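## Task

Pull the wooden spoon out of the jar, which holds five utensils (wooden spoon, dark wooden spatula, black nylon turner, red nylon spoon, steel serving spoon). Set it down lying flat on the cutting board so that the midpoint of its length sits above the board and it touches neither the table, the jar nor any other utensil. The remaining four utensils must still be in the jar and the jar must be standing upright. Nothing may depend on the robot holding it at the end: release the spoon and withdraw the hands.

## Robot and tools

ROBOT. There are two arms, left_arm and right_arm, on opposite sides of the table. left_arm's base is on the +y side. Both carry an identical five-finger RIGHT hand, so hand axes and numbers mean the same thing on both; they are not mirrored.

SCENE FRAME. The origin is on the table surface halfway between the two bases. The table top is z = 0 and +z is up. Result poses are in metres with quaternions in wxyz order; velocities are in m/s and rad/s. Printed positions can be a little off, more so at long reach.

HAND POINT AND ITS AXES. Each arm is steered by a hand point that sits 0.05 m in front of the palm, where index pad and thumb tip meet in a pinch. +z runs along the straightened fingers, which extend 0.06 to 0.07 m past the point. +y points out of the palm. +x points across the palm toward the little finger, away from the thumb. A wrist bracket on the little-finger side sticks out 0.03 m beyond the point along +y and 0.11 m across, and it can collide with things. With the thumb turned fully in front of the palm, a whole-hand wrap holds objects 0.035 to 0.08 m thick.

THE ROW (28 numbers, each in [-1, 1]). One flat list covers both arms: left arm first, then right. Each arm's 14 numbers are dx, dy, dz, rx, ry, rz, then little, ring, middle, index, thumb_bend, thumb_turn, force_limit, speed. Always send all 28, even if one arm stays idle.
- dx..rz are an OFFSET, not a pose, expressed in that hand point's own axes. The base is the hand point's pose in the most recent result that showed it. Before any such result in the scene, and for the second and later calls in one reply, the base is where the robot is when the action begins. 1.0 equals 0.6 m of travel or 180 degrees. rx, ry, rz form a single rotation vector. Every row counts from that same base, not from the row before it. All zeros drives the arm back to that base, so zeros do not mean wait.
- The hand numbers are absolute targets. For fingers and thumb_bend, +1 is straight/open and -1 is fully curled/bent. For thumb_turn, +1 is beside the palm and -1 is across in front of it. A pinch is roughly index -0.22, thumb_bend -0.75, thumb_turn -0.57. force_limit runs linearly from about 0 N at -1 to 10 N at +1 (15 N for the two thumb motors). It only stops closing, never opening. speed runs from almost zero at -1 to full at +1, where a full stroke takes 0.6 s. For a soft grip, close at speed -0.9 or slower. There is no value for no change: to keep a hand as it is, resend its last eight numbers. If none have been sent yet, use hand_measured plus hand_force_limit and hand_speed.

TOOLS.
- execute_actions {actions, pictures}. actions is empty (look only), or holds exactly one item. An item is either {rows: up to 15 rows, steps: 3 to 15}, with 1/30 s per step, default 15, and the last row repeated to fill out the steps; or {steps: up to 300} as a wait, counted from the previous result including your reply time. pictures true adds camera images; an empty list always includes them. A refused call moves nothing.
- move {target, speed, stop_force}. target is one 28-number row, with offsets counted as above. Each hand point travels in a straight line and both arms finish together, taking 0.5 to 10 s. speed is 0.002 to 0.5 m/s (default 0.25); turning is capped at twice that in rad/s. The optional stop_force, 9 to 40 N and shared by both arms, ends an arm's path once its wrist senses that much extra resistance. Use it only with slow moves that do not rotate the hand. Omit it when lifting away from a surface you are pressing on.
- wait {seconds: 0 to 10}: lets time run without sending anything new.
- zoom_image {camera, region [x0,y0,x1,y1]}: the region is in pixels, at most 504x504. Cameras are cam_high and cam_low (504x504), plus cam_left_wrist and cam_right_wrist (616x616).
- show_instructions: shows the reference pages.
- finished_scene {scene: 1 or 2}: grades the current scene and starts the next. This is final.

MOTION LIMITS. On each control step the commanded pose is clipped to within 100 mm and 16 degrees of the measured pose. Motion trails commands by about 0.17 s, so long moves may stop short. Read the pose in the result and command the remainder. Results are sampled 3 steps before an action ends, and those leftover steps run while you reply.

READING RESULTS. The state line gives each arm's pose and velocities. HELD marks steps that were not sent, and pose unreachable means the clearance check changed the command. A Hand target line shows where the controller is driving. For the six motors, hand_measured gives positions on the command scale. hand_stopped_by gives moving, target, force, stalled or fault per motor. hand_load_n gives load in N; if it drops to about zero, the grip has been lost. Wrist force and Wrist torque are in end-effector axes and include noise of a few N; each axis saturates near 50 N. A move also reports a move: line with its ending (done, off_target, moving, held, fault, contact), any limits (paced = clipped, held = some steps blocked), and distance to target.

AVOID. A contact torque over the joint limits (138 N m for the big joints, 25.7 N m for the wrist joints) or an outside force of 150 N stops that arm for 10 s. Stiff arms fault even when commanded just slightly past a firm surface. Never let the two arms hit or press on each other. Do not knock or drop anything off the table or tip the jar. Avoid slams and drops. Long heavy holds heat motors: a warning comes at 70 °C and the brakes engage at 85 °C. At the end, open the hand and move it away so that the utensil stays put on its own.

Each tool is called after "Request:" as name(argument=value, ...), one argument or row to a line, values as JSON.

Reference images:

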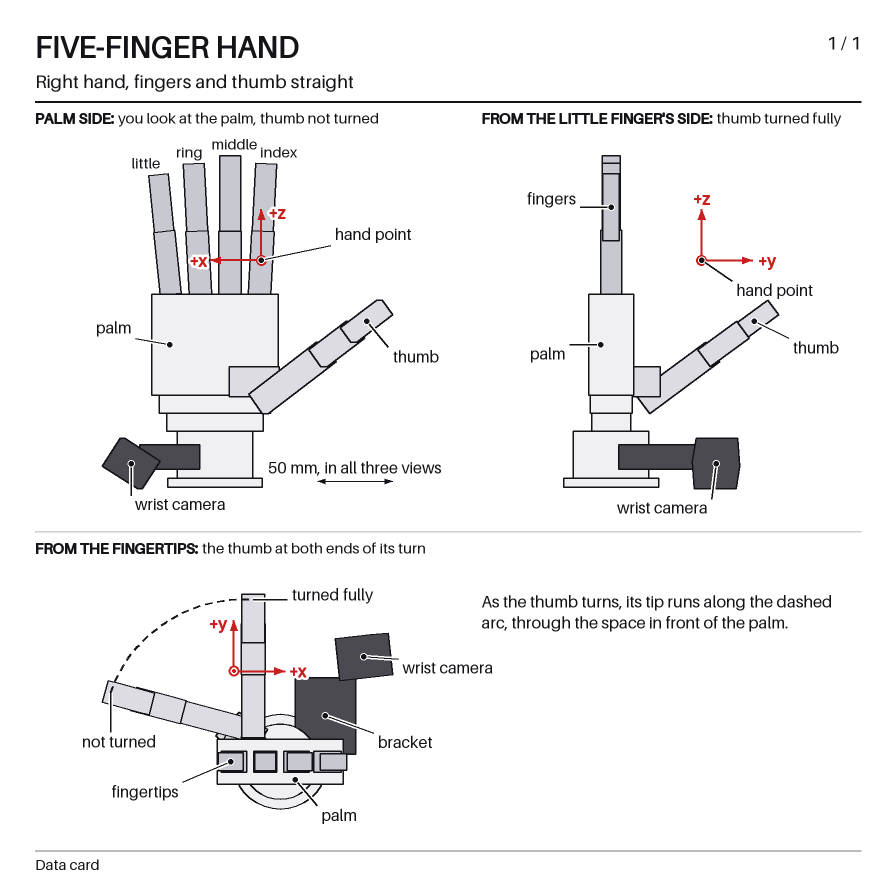

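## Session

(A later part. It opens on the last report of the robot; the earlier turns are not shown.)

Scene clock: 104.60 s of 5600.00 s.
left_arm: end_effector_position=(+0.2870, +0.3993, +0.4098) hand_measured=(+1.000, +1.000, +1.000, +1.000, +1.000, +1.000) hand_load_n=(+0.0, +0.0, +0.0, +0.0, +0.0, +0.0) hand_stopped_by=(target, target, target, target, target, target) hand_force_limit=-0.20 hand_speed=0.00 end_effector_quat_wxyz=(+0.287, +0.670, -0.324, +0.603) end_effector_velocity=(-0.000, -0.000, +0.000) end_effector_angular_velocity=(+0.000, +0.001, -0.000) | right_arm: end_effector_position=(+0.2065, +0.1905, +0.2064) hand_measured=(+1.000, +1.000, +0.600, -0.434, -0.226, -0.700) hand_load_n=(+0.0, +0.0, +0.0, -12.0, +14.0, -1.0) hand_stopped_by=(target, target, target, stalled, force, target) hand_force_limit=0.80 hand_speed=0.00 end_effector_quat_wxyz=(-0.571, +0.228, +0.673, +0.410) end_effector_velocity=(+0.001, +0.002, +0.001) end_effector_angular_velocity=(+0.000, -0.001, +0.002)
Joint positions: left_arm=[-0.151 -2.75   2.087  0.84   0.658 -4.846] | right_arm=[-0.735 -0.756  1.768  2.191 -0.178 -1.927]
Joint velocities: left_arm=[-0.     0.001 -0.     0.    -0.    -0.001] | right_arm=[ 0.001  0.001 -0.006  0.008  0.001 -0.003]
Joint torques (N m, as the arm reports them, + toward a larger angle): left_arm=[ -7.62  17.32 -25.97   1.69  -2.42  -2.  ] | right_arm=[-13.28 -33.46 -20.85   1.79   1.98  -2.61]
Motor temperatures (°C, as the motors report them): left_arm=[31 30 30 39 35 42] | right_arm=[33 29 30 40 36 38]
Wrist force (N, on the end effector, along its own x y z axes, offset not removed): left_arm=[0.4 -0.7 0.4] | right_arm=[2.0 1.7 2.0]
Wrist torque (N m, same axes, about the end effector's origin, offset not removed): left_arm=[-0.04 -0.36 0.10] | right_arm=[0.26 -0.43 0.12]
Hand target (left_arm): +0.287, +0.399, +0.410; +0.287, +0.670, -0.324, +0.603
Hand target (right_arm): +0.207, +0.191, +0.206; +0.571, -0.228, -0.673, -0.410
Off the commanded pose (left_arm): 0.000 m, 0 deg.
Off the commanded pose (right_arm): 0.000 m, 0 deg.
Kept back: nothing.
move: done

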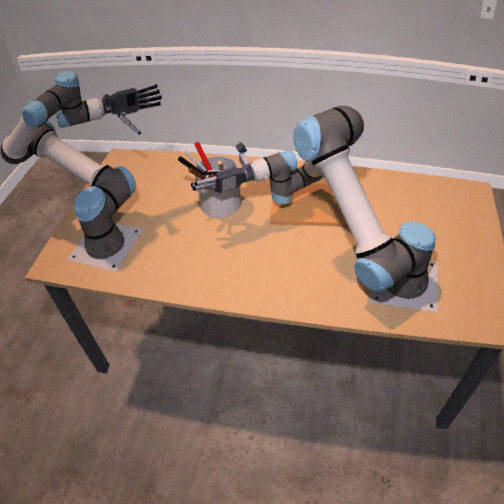

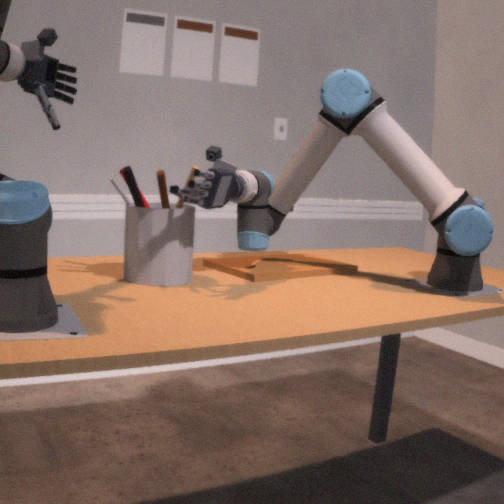

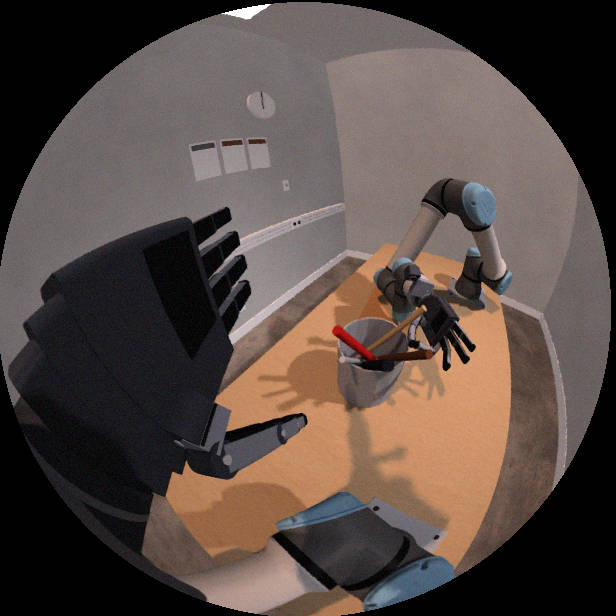

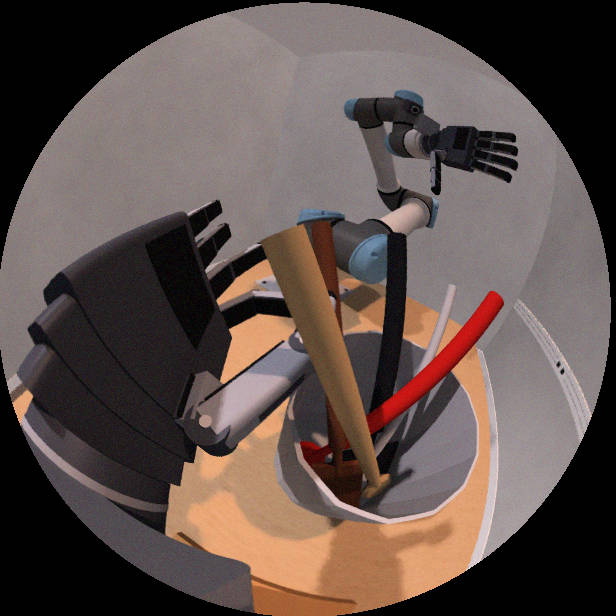

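Request:
move(
  target=[0,0,0,0,0,0,1,1,1,1,1,1,-0.2,0, 0,-0.06,0,0,0,0,1,1,1,1,0.3,-0.75,0.8,0.3],
  speed=0.04,
)

Request:
move(
  target=[0,0,0,0,0,0,1,1,1,1,1,1,-0.2,0, 0,0,-0.06,0,0,0,1,1,1,1,-0.6,-0.75,0.8,0.3],
  speed=0.04,
)

Request:
move(
  target=[0,0,0,0,0,0,1,1,1,1,1,1,-0.2,0, 0,0.04,0,0,0,0,1,1,1,1,-0.6,-0.75,0.8,0.3],
  speed=0.03,
)

Request:
zoom_image(
  camera="cam_left_wrist",
  region=[320,260,520,400],
)

Scene clock: 106.17 s of 5600.00 s.
left_arm: end_effector_position=(+0.2870, +0.3993, +0.4098) hand_measured=(+1.000, +1.000, +1.000, +1.000, +1.000, +1.000) hand_load_n=(+0.0, +0.0, +0.0, +0.0, +0.0, +0.0) hand_stopped_by=(target, target, target, target, target, target) hand_force_limit=-0.20 hand_speed=0.00 end_effector_quat_wxyz=(+0.287, +0.670, -0.324, +0.603) end_effector_velocity=(+0.000, -0.000, -0.001) end_effector_angular_velocity=(+0.004, -0.002, +0.000) | right_arm: end_effector_position=(+0.1788, +0.1706, +0.1960) hand_measured=(+1.000, +1.000, +1.000, +1.000, +0.300, -0.750) hand_load_n=(+0.0, +0.0, +0.0, +0.0, +0.0, +0.0) hand_stopped_by=(target, target, target, target, target, target) hand_force_limit=0.80 hand_speed=0.30 end_effector_quat_wxyz=(-0.571, +0.228, +0.673, +0.410) end_effector_velocity=(-0.002, -0.002, -0.001) end_effector_angular_velocity=(+0.000, +0.001, -0.000)
Joint positions: left_arm=[-0.151 -2.75   2.087  0.84   0.658 -4.846] | right_arm=[-0.723 -0.772  1.863  2.109 -0.19  -1.923]
Joint velocities: left_arm=[-0.     0.002  0.001  0.001 -0.     0.001] | right_arm=[ 0.    -0.     0.006 -0.009 -0.     0.004]
Joint torques (N m, as the arm reports them, + toward a larger angle): left_arm=[ -7.24  17.39 -25.74   1.81  -2.37  -1.9 ] | right_arm=[ 12.49 -46.97  -2.3   -3.1   -1.6    2.57]
Motor temperatures (°C, as the motors report them): left_arm=[31 30 30 39 35 42] | right_arm=[33 29 30 40 36 38]
Wrist force (N, on the end effector, along its own x y z axes, offset not removed): left_arm=[-0.6 -1.6 1.0] | right_arm=[0.1 2.1 2.7]
Wrist torque (N m, same axes, about the end effector's origin, offset not removed): left_arm=[-0.25 -0.20 -0.01] | right_arm=[0.36 -0.26 -0.06]
Hand target (left_arm): +0.287, +0.399, +0.410; +0.287, +0.670, -0.324, +0.603
Hand target (right_arm): +0.179, +0.170, +0.196; +0.571, -0.228, -0.673, -0.410
Off the commanded pose (left_arm): 0.000 m, 0 deg.
Off the commanded pose (right_arm): 0.000 m, 0 deg.
Kept back: nothing.
move: done

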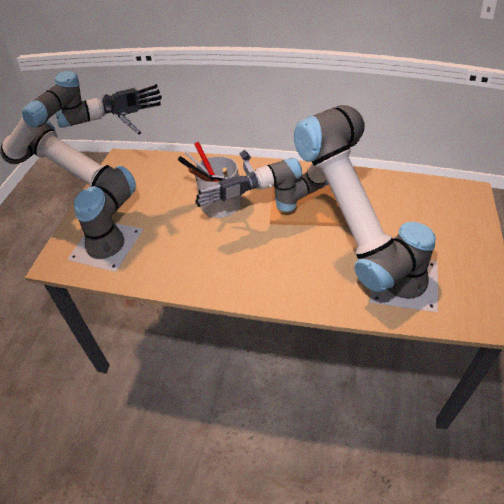

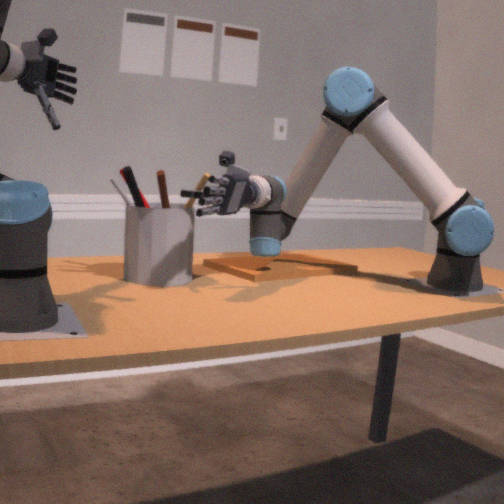

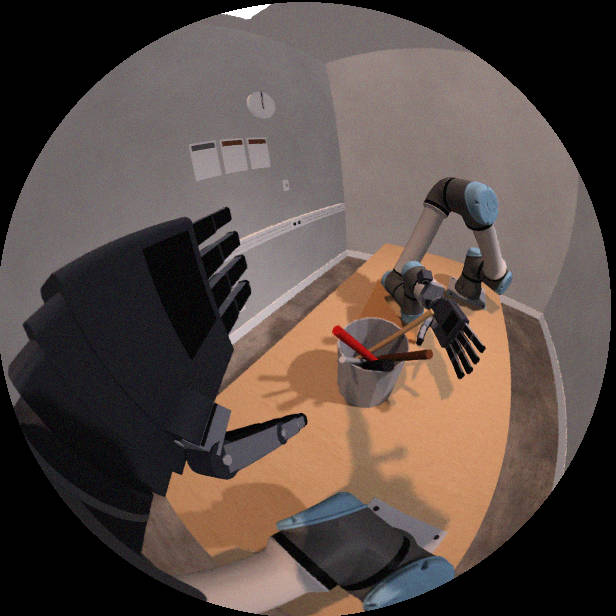

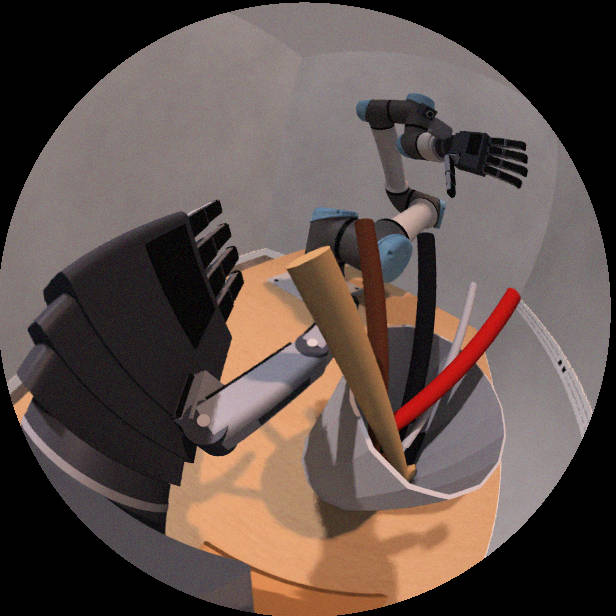

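Scene clock: 107.50 s of 5600.00 s.
left_arm: end_effector_position=(+0.2870, +0.3993, +0.4098) hand_measured=(+1.000, +1.000, +1.000, +1.000, +1.000, +1.000) hand_load_n=(+0.0, +0.0, +0.0, +0.0, +0.0, +0.0) hand_stopped_by=(target, target, target, target, target, target) hand_force_limit=-0.20 hand_speed=0.00 end_effector_quat_wxyz=(+0.287, +0.670, -0.324, +0.603) end_effector_velocity=(+0.000, +0.000, +0.000) end_effector_angular_velocity=(-0.000, -0.001, -0.000) | right_arm: end_effector_position=(+0.1994, +0.1416, +0.1964) hand_measured=(+1.000, +1.000, +1.000, +1.000, -0.600, -0.750) hand_load_n=(+0.0, +0.0, +0.0, +0.0, +0.0, +0.0) hand_stopped_by=(target, target, target, target, target, target) hand_force_limit=0.80 hand_speed=0.30 end_effector_quat_wxyz=(-0.571, +0.228, +0.673, +0.410) end_effector_velocity=(+0.001, -0.002, +0.000) end_effector_angular_velocity=(-0.001, +0.000, +0.001)
Joint positions: left_arm=[-0.151 -2.75   2.087  0.84   0.658 -4.846] | right_arm=[-0.796 -0.794  1.919  2.107 -0.118 -1.957]
Joint velocities: left_arm=[-0.001 -0.001 -0.     0.    -0.     0.001] | right_arm=[-0.005 -0.003  0.007  0.009  0.006 -0.012]
Joint torques (N m, as the arm reports them, + toward a larger angle): left_arm=[ -7.17  17.13 -26.16   1.78  -2.36  -1.91] | right_arm=[-16.51 -45.98  -1.55   2.72   2.07  -2.33]
Motor temperatures (°C, as the motors report them): left_arm=[31 30 30 39 35 42] | right_arm=[33 29 30 40 36 38]
Wrist force (N, on the end effector, along its own x y z axes, offset not removed): left_arm=[0.6 -1.6 0.7] | right_arm=[0.9 2.7 2.9]
Wrist torque (N m, same axes, about the end effector's origin, offset not removed): left_arm=[-0.25 -0.30 0.08] | right_arm=[0.39 -0.37 0.08]
Hand target (left_arm): +0.287, +0.399, +0.410; +0.287, +0.670, -0.324, +0.603
Hand target (right_arm): +0.200, +0.141, +0.196; +0.571, -0.228, -0.673, -0.410
Off the commanded pose (left_arm): 0.000 m, 0 deg.
Off the commanded pose (right_arm): 0.000 m, 0 deg.
Kept back: nothing.
move: done

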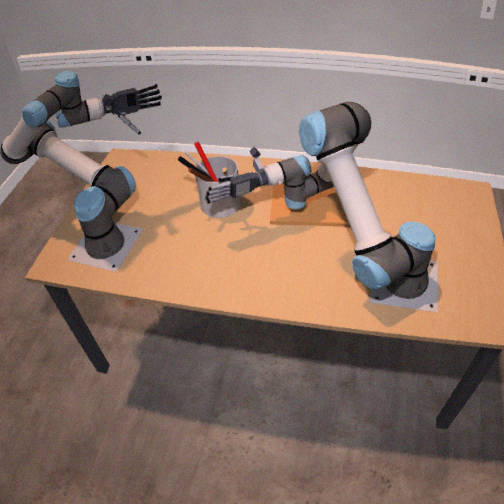

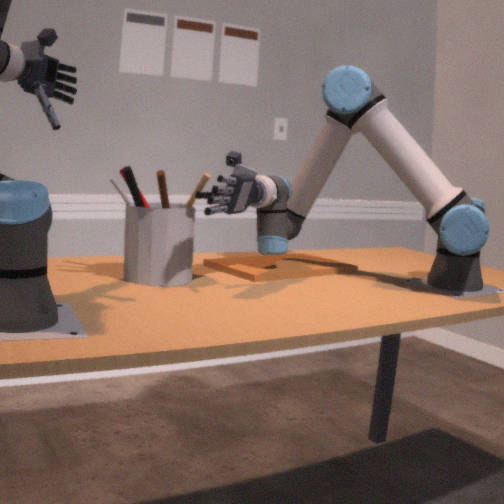

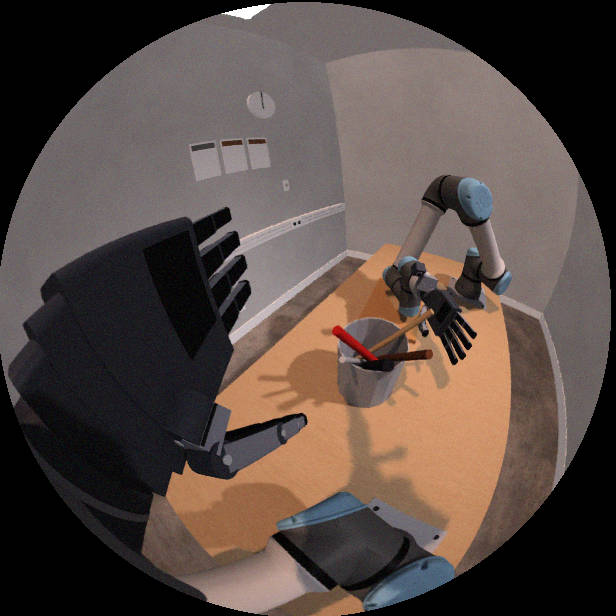

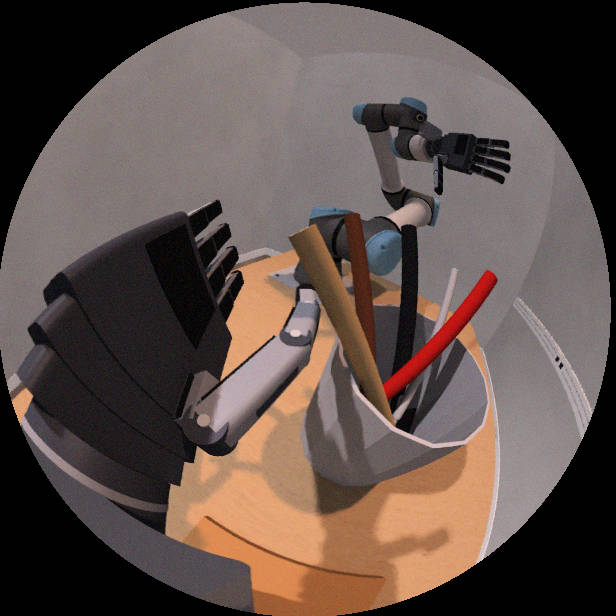

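Scene clock: 108.70 s of 5600.00 s.
left_arm: end_effector_position=(+0.2870, +0.3993, +0.4098) hand_measured=(+1.000, +1.000, +1.000, +1.000, +1.000, +1.000) hand_load_n=(+0.0, +0.0, +0.0, +0.0, +0.0, +0.0) hand_stopped_by=(target, target, target, target, target, target) hand_force_limit=-0.20 hand_speed=0.00 end_effector_quat_wxyz=(+0.287, +0.670, -0.324, +0.603) end_effector_velocity=(+0.000, +0.000, -0.000) end_effector_angular_velocity=(+0.002, +0.000, +0.001) | right_arm: end_effector_position=(+0.2178, +0.1548, +0.2033) hand_measured=(+1.000, +1.000, +1.000, +1.000, -0.600, -0.750) hand_load_n=(+0.0, +0.0, +0.0, +0.0, +0.0, +0.0) hand_stopped_by=(target, target, target, target, target, target) hand_force_limit=0.80 hand_speed=0.30 end_effector_quat_wxyz=(-0.571, +0.228, +0.673, +0.410) end_effector_velocity=(+0.002, +0.001, +0.000) end_effector_angular_velocity=(-0.001, -0.000, +0.001)
Joint positions: left_arm=[-0.151 -2.75   2.087  0.84   0.658 -4.846] | right_arm=[-0.801 -0.785  1.856  2.164 -0.112 -1.959]
Joint velocities: left_arm=[ 0.001  0.002 -0.     0.001  0.    -0.001] | right_arm=[-0.     0.    -0.005  0.012  0.001 -0.007]
Joint torques (N m, as the arm reports them, + toward a larger angle): left_arm=[ -6.94  17.56 -26.6    1.81  -2.33  -1.92] | right_arm=[-13.95 -30.2  -22.9    2.54   2.16  -2.46]
Motor temperatures (°C, as the motors report them): left_arm=[31 30 30 39 35 42] | right_arm=[33 29 30 40 36 38]
Wrist force (N, on the end effector, along its own x y z axes, offset not removed): left_arm=[-0.2 -0.6 0.8] | right_arm=[-0.2 -0.2 1.4]
Wrist torque (N m, same axes, about the end effector's origin, offset not removed): left_arm=[-0.09 -0.23 0.02] | right_arm=[0.12 -0.15 -0.09]
Hand target (left_arm): +0.287, +0.399, +0.410; +0.287, +0.670, -0.324, +0.603
Hand target (right_arm): +0.218, +0.155, +0.203; +0.571, -0.228, -0.673, -0.410
Off the commanded pose (left_arm): 0.000 m, 0 deg.
Off the commanded pose (right_arm): 0.000 m, 0 deg.
Kept back: nothing.
move: done

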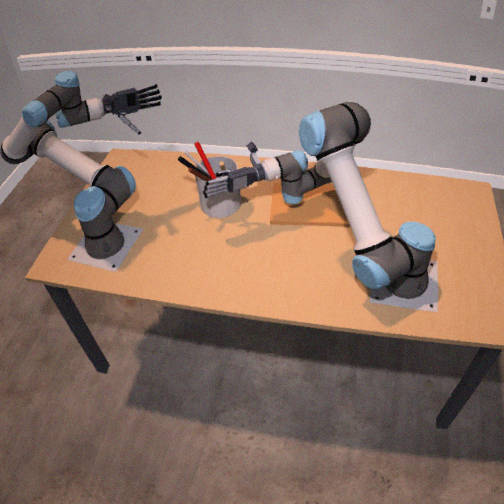

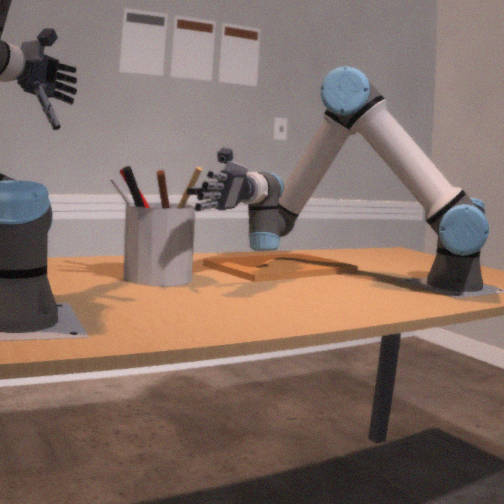

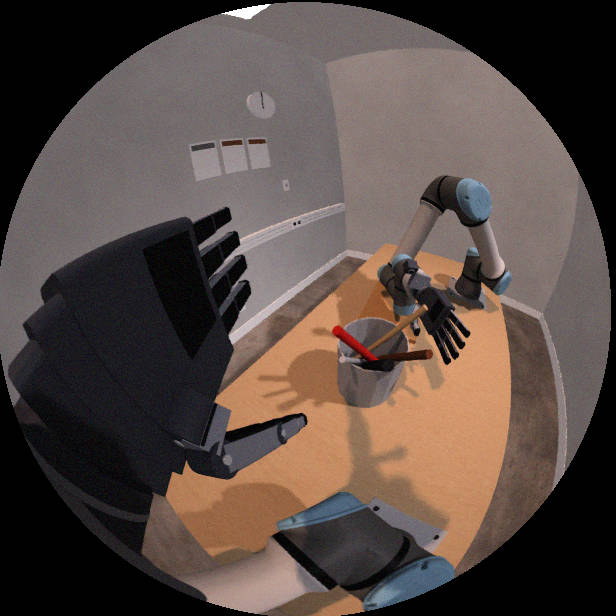

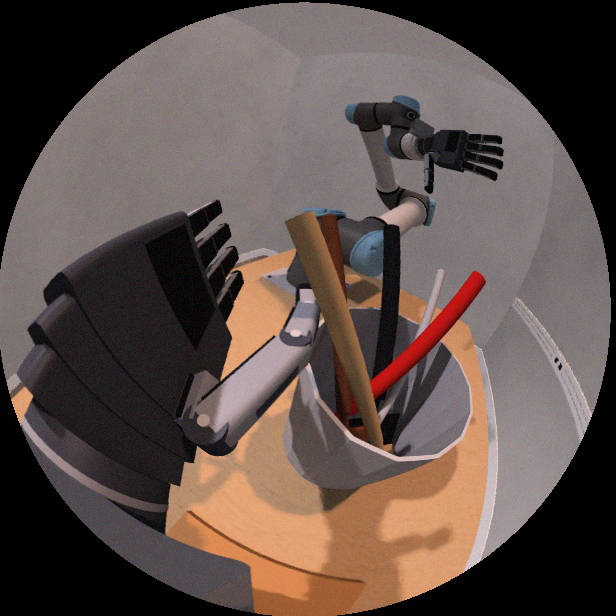

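Region (320, 260, 520, 400) of cam_left_wrist's 616x616 image, scaled by 2.520, with more detail than that image has; it fills the top 353 rows of this view, and the rest is white.

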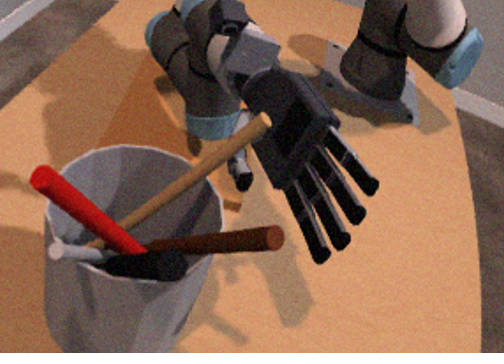

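Request:
move(
  target=[0,0,0,0,0,0,1,1,1,1,1,1,-0.2,0, 0,0.012,0,0,0,0,1,1,-0.7,-0.7,-0.7,-0.75,0.8,-0.7],
  speed=0.02,
)

Request:
zoom_image(
  camera="cam_left_wrist",
  region=[320,260,520,400],
)

Scene clock: 112.60 s of 5600.00 s.
left_arm: end_effector_position=(+0.2870, +0.3993, +0.4098) hand_measured=(+1.000, +1.000, +1.000, +1.000, +1.000, +1.000) hand_load_n=(+0.0, +0.0, +0.0, +0.0, +0.0, +0.0) hand_stopped_by=(target, target, target, target, target, target) hand_force_limit=-0.20 hand_speed=0.00 end_effector_quat_wxyz=(+0.287, +0.670, -0.324, +0.603) end_effector_velocity=(-0.000, -0.001, -0.000) end_effector_angular_velocity=(+0.002, -0.001, -0.002) | right_arm: end_effector_position=(+0.2234, +0.1588, +0.2054) hand_measured=(+1.000, +1.000, -0.700, -0.244, -0.700, -0.750) hand_load_n=(+0.0, +0.0, +2.5, +9.5, +1.0, +0.5) hand_stopped_by=(target, target, target, force, target, target) hand_force_limit=0.80 hand_speed=-0.70 end_effector_quat_wxyz=(-0.571, +0.228, +0.673, +0.410) end_effector_velocity=(-0.000, -0.000, +0.000) end_effector_angular_velocity=(+0.000, -0.000, +0.000)
Joint positions: left_arm=[-0.151 -2.75   2.087  0.84   0.658 -4.846] | right_arm=[-0.803 -0.782  1.836  2.181 -0.111 -1.96 ]
Joint velocities: left_arm=[-0.001  0.001 -0.    -0.     0.001  0.001] | right_arm=[-0.    -0.     0.    -0.     0.    -0.001]
Joint torques (N m, as the arm reports them, + toward a larger angle): left_arm=[ -7.25  17.27 -26.16   1.76  -2.29  -1.91] | right_arm=[-13.71 -46.16 -16.04   2.29   1.93  -2.28]
Motor temperatures (°C, as the motors report them): left_arm=[31 30 30 39 35 42] | right_arm=[33 29 30 40 36 38]
Wrist force (N, on the end effector, along its own x y z axes, offset not removed): left_arm=[0.5 -0.2 1.1] | right_arm=[1.0 2.4 1.7]
Wrist torque (N m, same axes, about the end effector's origin, offset not removed): left_arm=[-0.05 -0.37 0.14] | right_arm=[0.36 -0.38 0.08]
Hand target (left_arm): +0.287, +0.399, +0.410; +0.287, +0.670, -0.324, +0.603
Hand target (right_arm): +0.223, +0.159, +0.205; +0.571, -0.228, -0.673, -0.410
Off the commanded pose (left_arm): 0.000 m, 0 deg.
Off the commanded pose (right_arm): 0.000 m, 0 deg.
Kept back: nothing.
move: done

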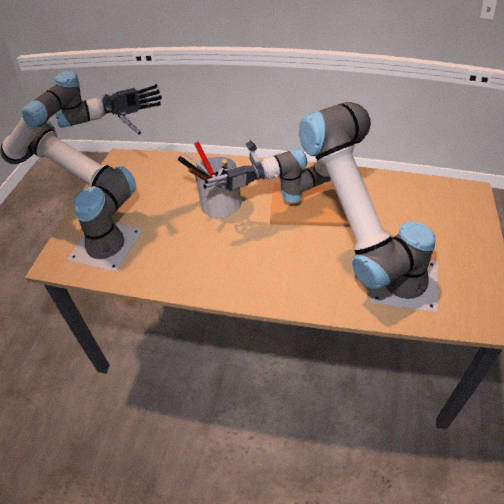

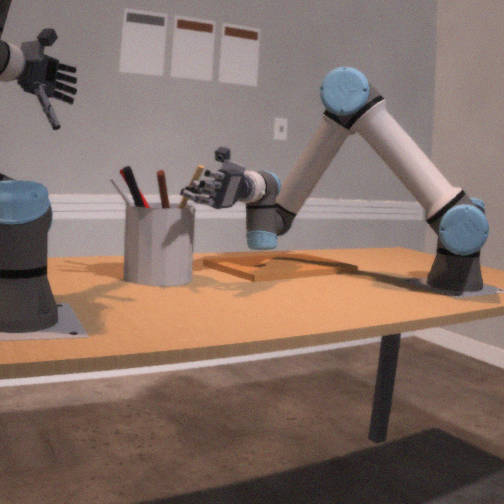

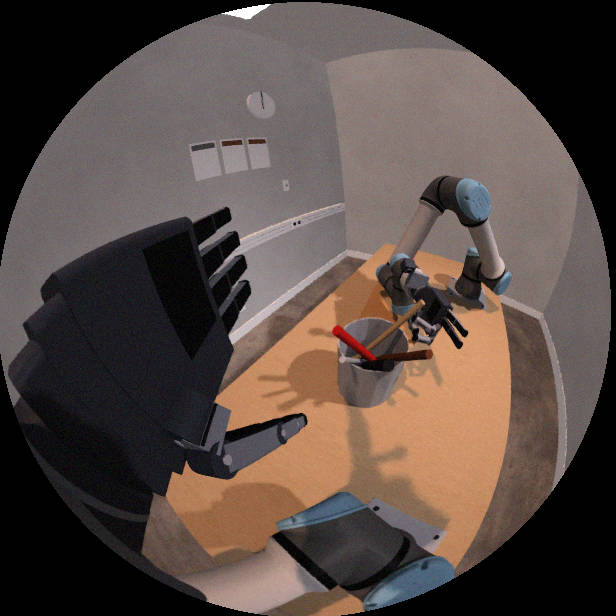

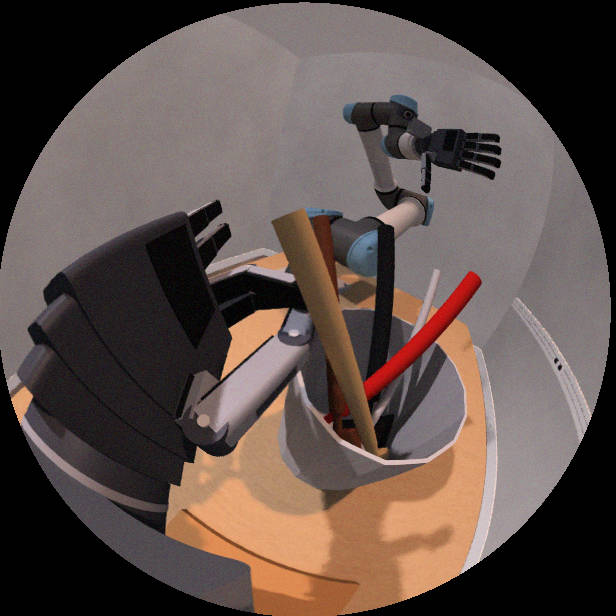

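Region (320, 260, 520, 400) of cam_left_wrist's 616x616 image, scaled by 2.520, with more detail than that image has; it fills the top 353 rows of this view, and the rest is white.

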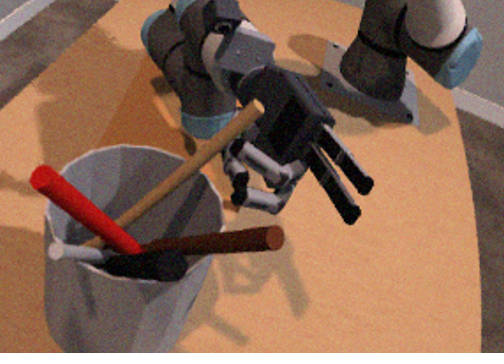

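Request:
move(
  target=[0,0,0,0,0,0,1,1,1,1,1,1,-0.2,0, 0,-0.03,0,0,0,0,1,1,1,1,-0.5,-0.75,0.8,0.3],
  speed=0.04,
)

Request:
move(
  target=[0,0,0,0,0,0,1,1,1,1,1,1,-0.2,0, 0,0,-0.04,0,0,0,1,1,1,1,-0.5,-0.75,0.8,0.3],
  speed=0.04,
)

Request:
move(
  target=[0,0,0,0,0,0,1,1,1,1,1,1,-0.2,0, 0,0.06,0,0,0,0,1,1,1,1,-0.5,-0.75,0.8,0.3],
  speed=0.03,
)

Request:
zoom_image(
  camera="cam_left_wrist",
  region=[320,260,520,400],
)

Scene clock: 113.90 s of 5600.00 s.
left_arm: end_effector_position=(+0.2870, +0.3993, +0.4098) hand_measured=(+1.000, +1.000, +1.000, +1.000, +1.000, +1.000) hand_load_n=(+0.0, +0.0, +0.0, +0.0, +0.0, +0.0) hand_stopped_by=(target, target, target, target, target, target) hand_force_limit=-0.20 hand_speed=0.00 end_effector_quat_wxyz=(+0.287, +0.670, -0.324, +0.603) end_effector_velocity=(+0.000, -0.000, -0.000) end_effector_angular_velocity=(+0.001, -0.002, +0.001) | right_arm: end_effector_position=(+0.2095, +0.1488, +0.2002) hand_measured=(+1.000, +1.000, +1.000, +1.000, -0.500, -0.750) hand_load_n=(+0.0, +0.0, +0.0, +0.0, +0.0, +0.0) hand_stopped_by=(target, target, target, target, target, target) hand_force_limit=0.80 hand_speed=0.30 end_effector_quat_wxyz=(-0.571, +0.228, +0.673, +0.410) end_effector_velocity=(-0.001, -0.000, +0.000) end_effector_angular_velocity=(+0.001, -0.001, -0.001)
Joint positions: left_arm=[-0.151 -2.75   2.087  0.84   0.658 -4.846] | right_arm=[-0.799 -0.789  1.885  2.138 -0.115 -1.958]
Joint velocities: left_arm=[-0.     0.     0.    -0.001 -0.001  0.002] | right_arm=[ 0.001 -0.001  0.001 -0.005 -0.002  0.003]
Joint torques (N m, as the arm reports them, + toward a larger angle): left_arm=[ -7.27  17.9  -25.86   1.8   -2.48  -1.97] | right_arm=[ 13.76 -40.91  -2.58  -3.43  -1.55   2.73]
Motor temperatures (°C, as the motors report them): left_arm=[31 30 30 39 35 42] | right_arm=[33 29 30 40 36 38]
Wrist force (N, on the end effector, along its own x y z axes, offset not removed): left_arm=[0.0 -2.1 1.8] | right_arm=[1.6 2.6 2.9]
Wrist torque (N m, same axes, about the end effector's origin, offset not removed): left_arm=[-0.37 -0.28 0.02] | right_arm=[0.36 -0.38 0.16]
Hand target (left_arm): +0.287, +0.399, +0.410; +0.287, +0.670, -0.324, +0.603
Hand target (right_arm): +0.209, +0.149, +0.200; +0.571, -0.228, -0.673, -0.410
Off the commanded pose (left_arm): 0.000 m, 0 deg.
Off the commanded pose (right_arm): 0.000 m, 0 deg.
Kept back: nothing.
move: done

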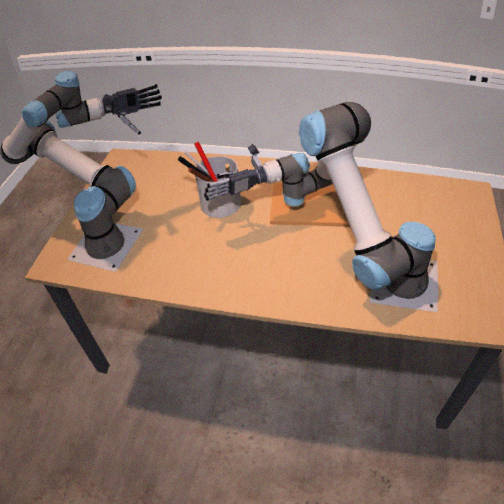

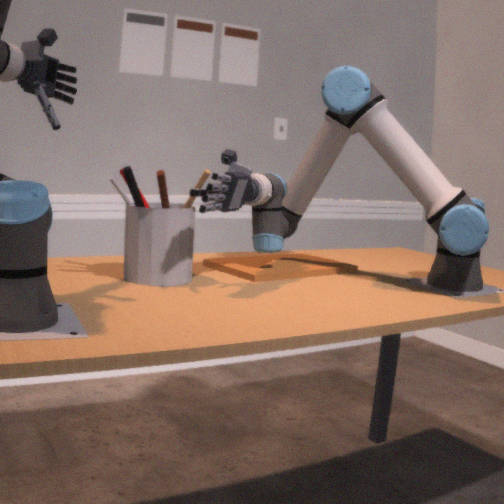

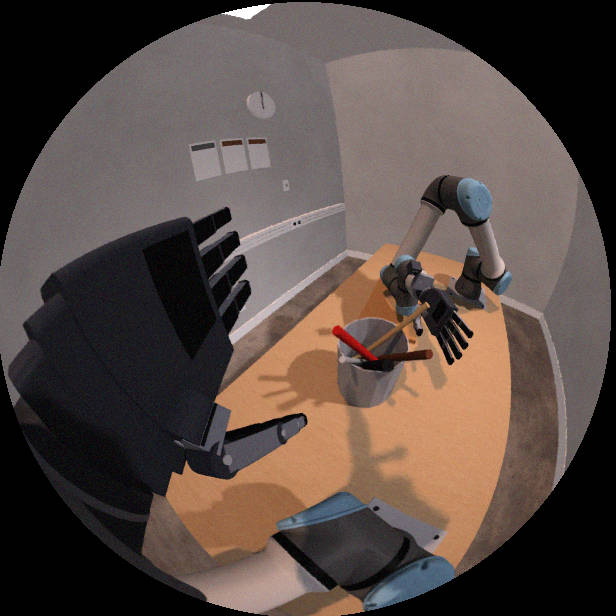

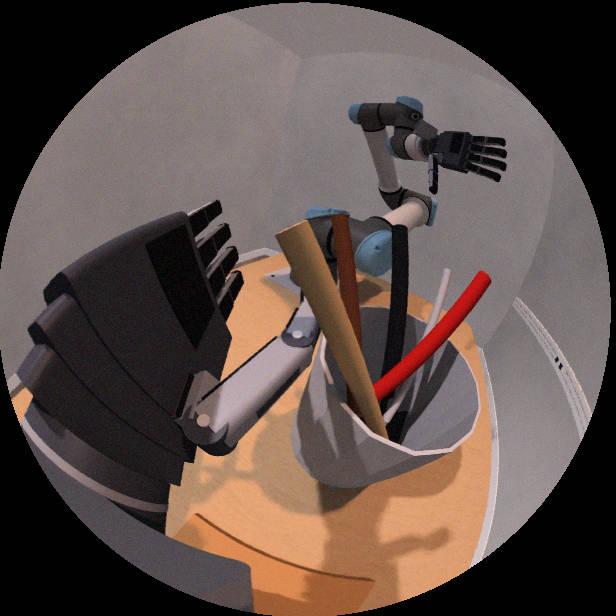

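Scene clock: 114.93 s of 5600.00 s.
left_arm: end_effector_position=(+0.2870, +0.3993, +0.4098) hand_measured=(+1.000, +1.000, +1.000, +1.000, +1.000, +1.000) hand_load_n=(+0.0, +0.0, +0.0, +0.0, +0.0, +0.0) hand_stopped_by=(target, target, target, target, target, target) hand_force_limit=-0.20 hand_speed=0.00 end_effector_quat_wxyz=(+0.287, +0.670, -0.324, +0.603) end_effector_velocity=(+0.000, -0.000, -0.001) end_effector_angular_velocity=(+0.003, -0.001, +0.001) | right_arm: end_effector_position=(+0.2232, +0.1296, +0.2005) hand_measured=(+1.000, +1.000, +1.000, +1.000, -0.500, -0.750) hand_load_n=(+0.0, +0.0, +0.0, +0.0, +0.0, +0.0) hand_stopped_by=(target, target, target, target, target, target) hand_force_limit=0.80 hand_speed=0.30 end_effector_quat_wxyz=(-0.572, +0.228, +0.673, +0.411) end_effector_velocity=(+0.002, -0.003, +0.001) end_effector_angular_velocity=(-0.001, -0.002, -0.000)
Joint positions: left_arm=[-0.151 -2.75   2.087  0.84   0.658 -4.846] | right_arm=[-0.848 -0.806  1.926  2.163 -0.066 -2.008]
Joint velocities: left_arm=[ 0.001  0.001  0.001  0.001 -0.     0.   ] | right_arm=[-0.007 -0.009  0.016  0.037  0.006 -0.045]
Joint torques (N m, as the arm reports them, + toward a larger angle): left_arm=[ -6.96  17.6  -26.04   1.71  -2.4   -1.87] | right_arm=[-12.5  -46.01  -0.72   2.06   2.94  -2.65]
Motor temperatures (°C, as the motors report them): left_arm=[31 30 30 39 35 42] | right_arm=[33 29 30 40 36 38]
Wrist force (N, on the end effector, along its own x y z axes, offset not removed): left_arm=[-1.0 -2.7 1.4] | right_arm=[0.6 2.8 2.5]
Wrist torque (N m, same axes, about the end effector's origin, offset not removed): left_arm=[-0.50 -0.10 -0.10] | right_arm=[0.45 -0.37 0.11]
Hand target (left_arm): +0.287, +0.399, +0.410; +0.287, +0.670, -0.324, +0.603
Hand target (right_arm): +0.223, +0.129, +0.200; +0.571, -0.228, -0.673, -0.411
Off the commanded pose (left_arm): 0.000 m, 0 deg.
Off the commanded pose (right_arm): 0.000 m, 0 deg.
Kept back: nothing.
move: done

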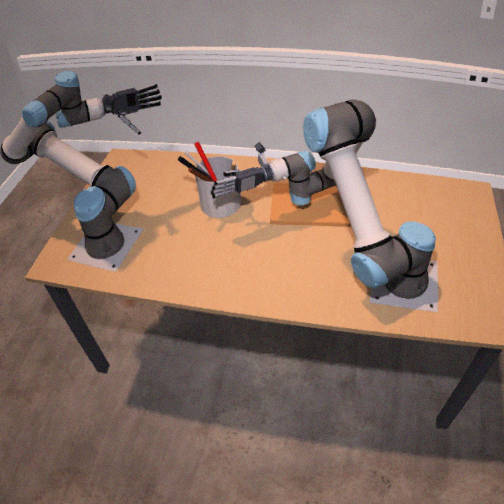

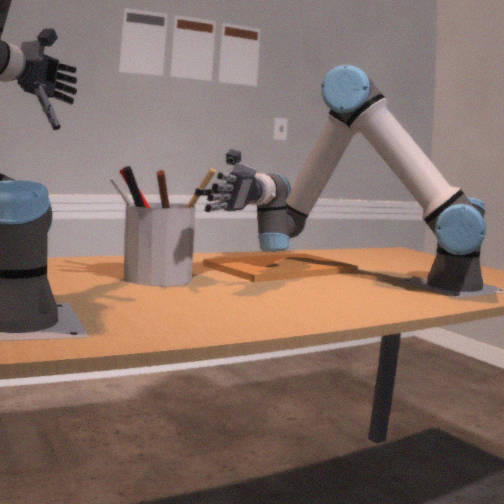

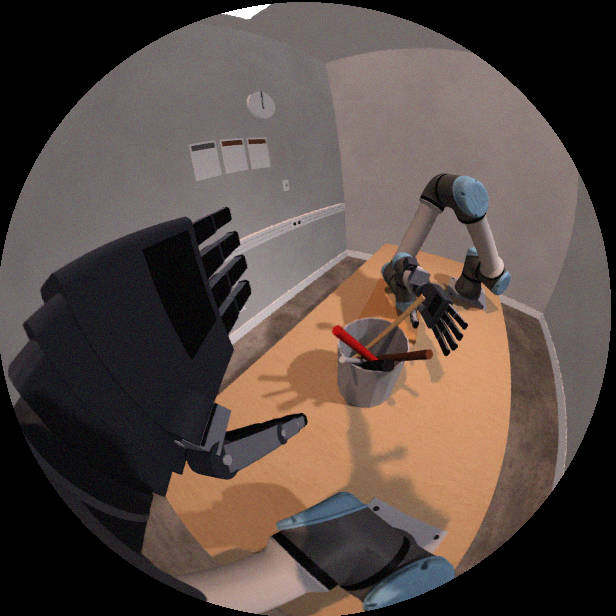

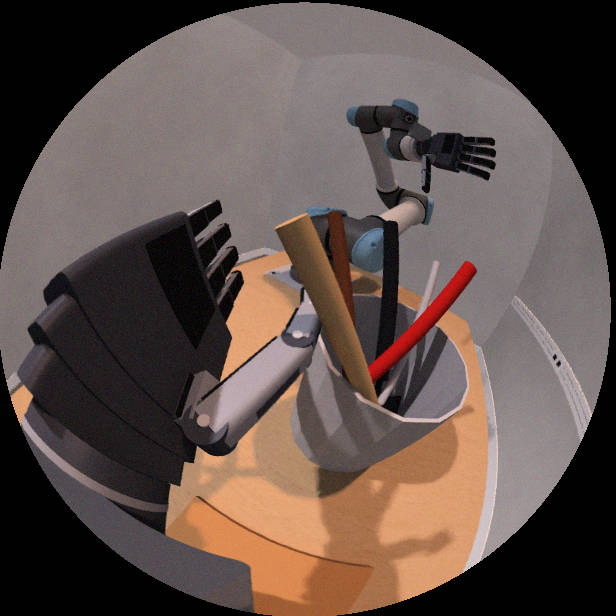

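Scene clock: 116.53 s of 5600.00 s.
left_arm: end_effector_position=(+0.2870, +0.3993, +0.4098) hand_measured=(+1.000, +1.000, +1.000, +1.000, +1.000, +1.000) hand_load_n=(+0.0, +0.0, +0.0, +0.0, +0.0, +0.0) hand_stopped_by=(target, target, target, target, target, target) hand_force_limit=-0.20 hand_speed=0.00 end_effector_quat_wxyz=(+0.287, +0.670, -0.324, +0.603) end_effector_velocity=(+0.000, +0.000, +0.000) end_effector_angular_velocity=(-0.001, +0.001, +0.003) | right_arm: end_effector_position=(+0.2510, +0.1495, +0.2109) hand_measured=(+1.000, +1.000, +1.000, +1.000, -0.500, -0.750) hand_load_n=(+0.0, +0.0, +0.0, +0.0, +0.0, +0.0) hand_stopped_by=(target, target, target, target, target, target) hand_force_limit=0.80 hand_speed=0.30 end_effector_quat_wxyz=(-0.572, +0.228, +0.673, +0.411) end_effector_velocity=(+0.003, +0.001, -0.000) end_effector_angular_velocity=(-0.001, +0.000, -0.001)
Joint positions: left_arm=[-0.151 -2.75   2.087  0.84   0.658 -4.846] | right_arm=[-0.852 -0.789  1.827  2.247 -0.062 -2.01 ]
Joint velocities: left_arm=[ 0.002  0.001  0.    -0.001  0.    -0.002] | right_arm=[-0.001  0.    -0.003  0.02  -0.001 -0.016]
Joint torques (N m, as the arm reports them, + toward a larger angle): left_arm=[ -7.34  17.48 -25.63   1.92  -2.4   -1.84] | right_arm=[-13.34 -38.86 -20.95   2.17   2.09  -2.39]
Motor temperatures (°C, as the motors report them): left_arm=[31 30 30 39 35 42] | right_arm=[33 29 30 40 36 38]
Wrist force (N, on the end effector, along its own x y z axes, offset not removed): left_arm=[-0.3 0.0 0.7] | right_arm=[1.0 1.9 1.0]
Wrist torque (N m, same axes, about the end effector's origin, offset not removed): left_arm=[-0.01 -0.14 0.12] | right_arm=[0.36 -0.33 0.01]
Hand target (left_arm): +0.287, +0.399, +0.410; +0.287, +0.670, -0.324, +0.603
Hand target (right_arm): +0.251, +0.150, +0.211; +0.572, -0.228, -0.673, -0.411
Off the commanded pose (left_arm): 0.000 m, 0 deg.
Off the commanded pose (right_arm): 0.000 m, 0 deg.
Kept back: nothing.
move: done

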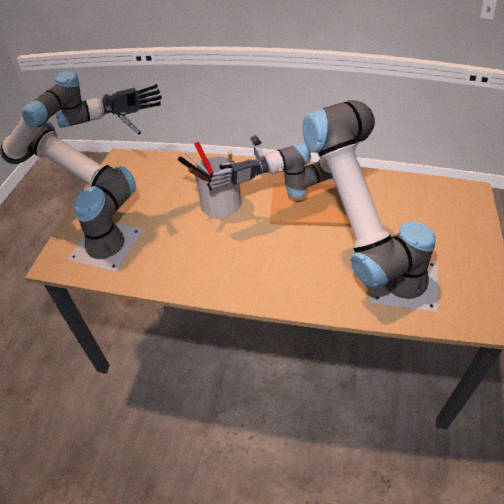

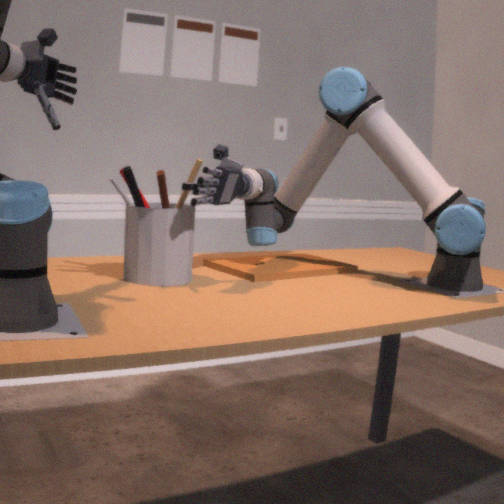

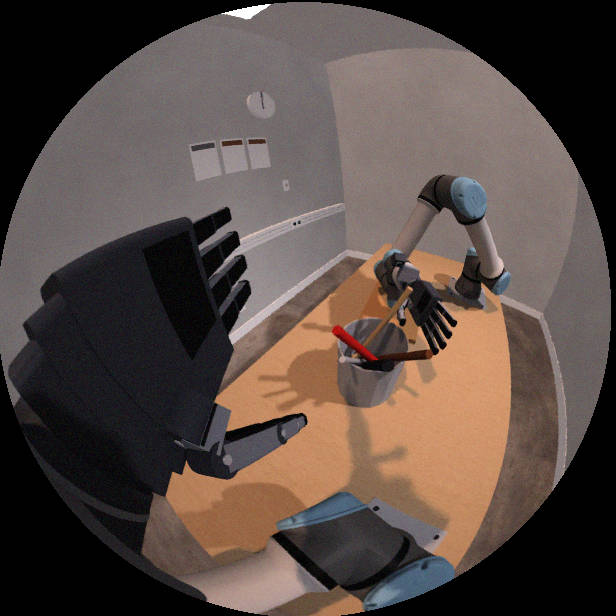

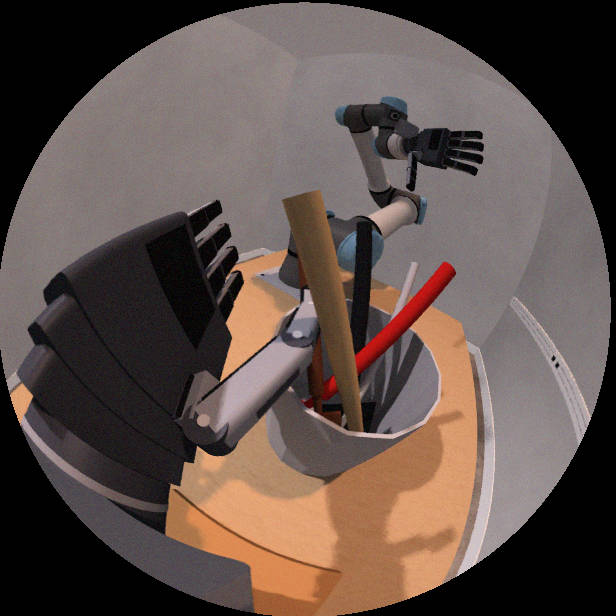

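Region (320, 260, 520, 400) of cam_left_wrist's 616x616 image, scaled by 2.520, with more detail than that image has; it fills the top 353 rows of this view, and the rest is white.

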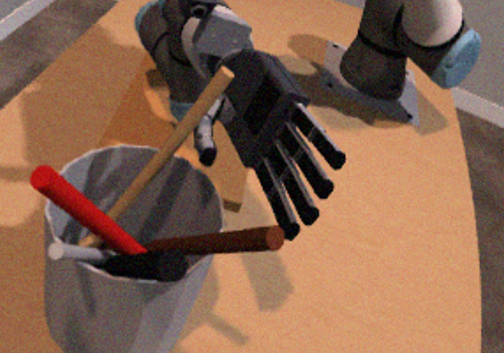

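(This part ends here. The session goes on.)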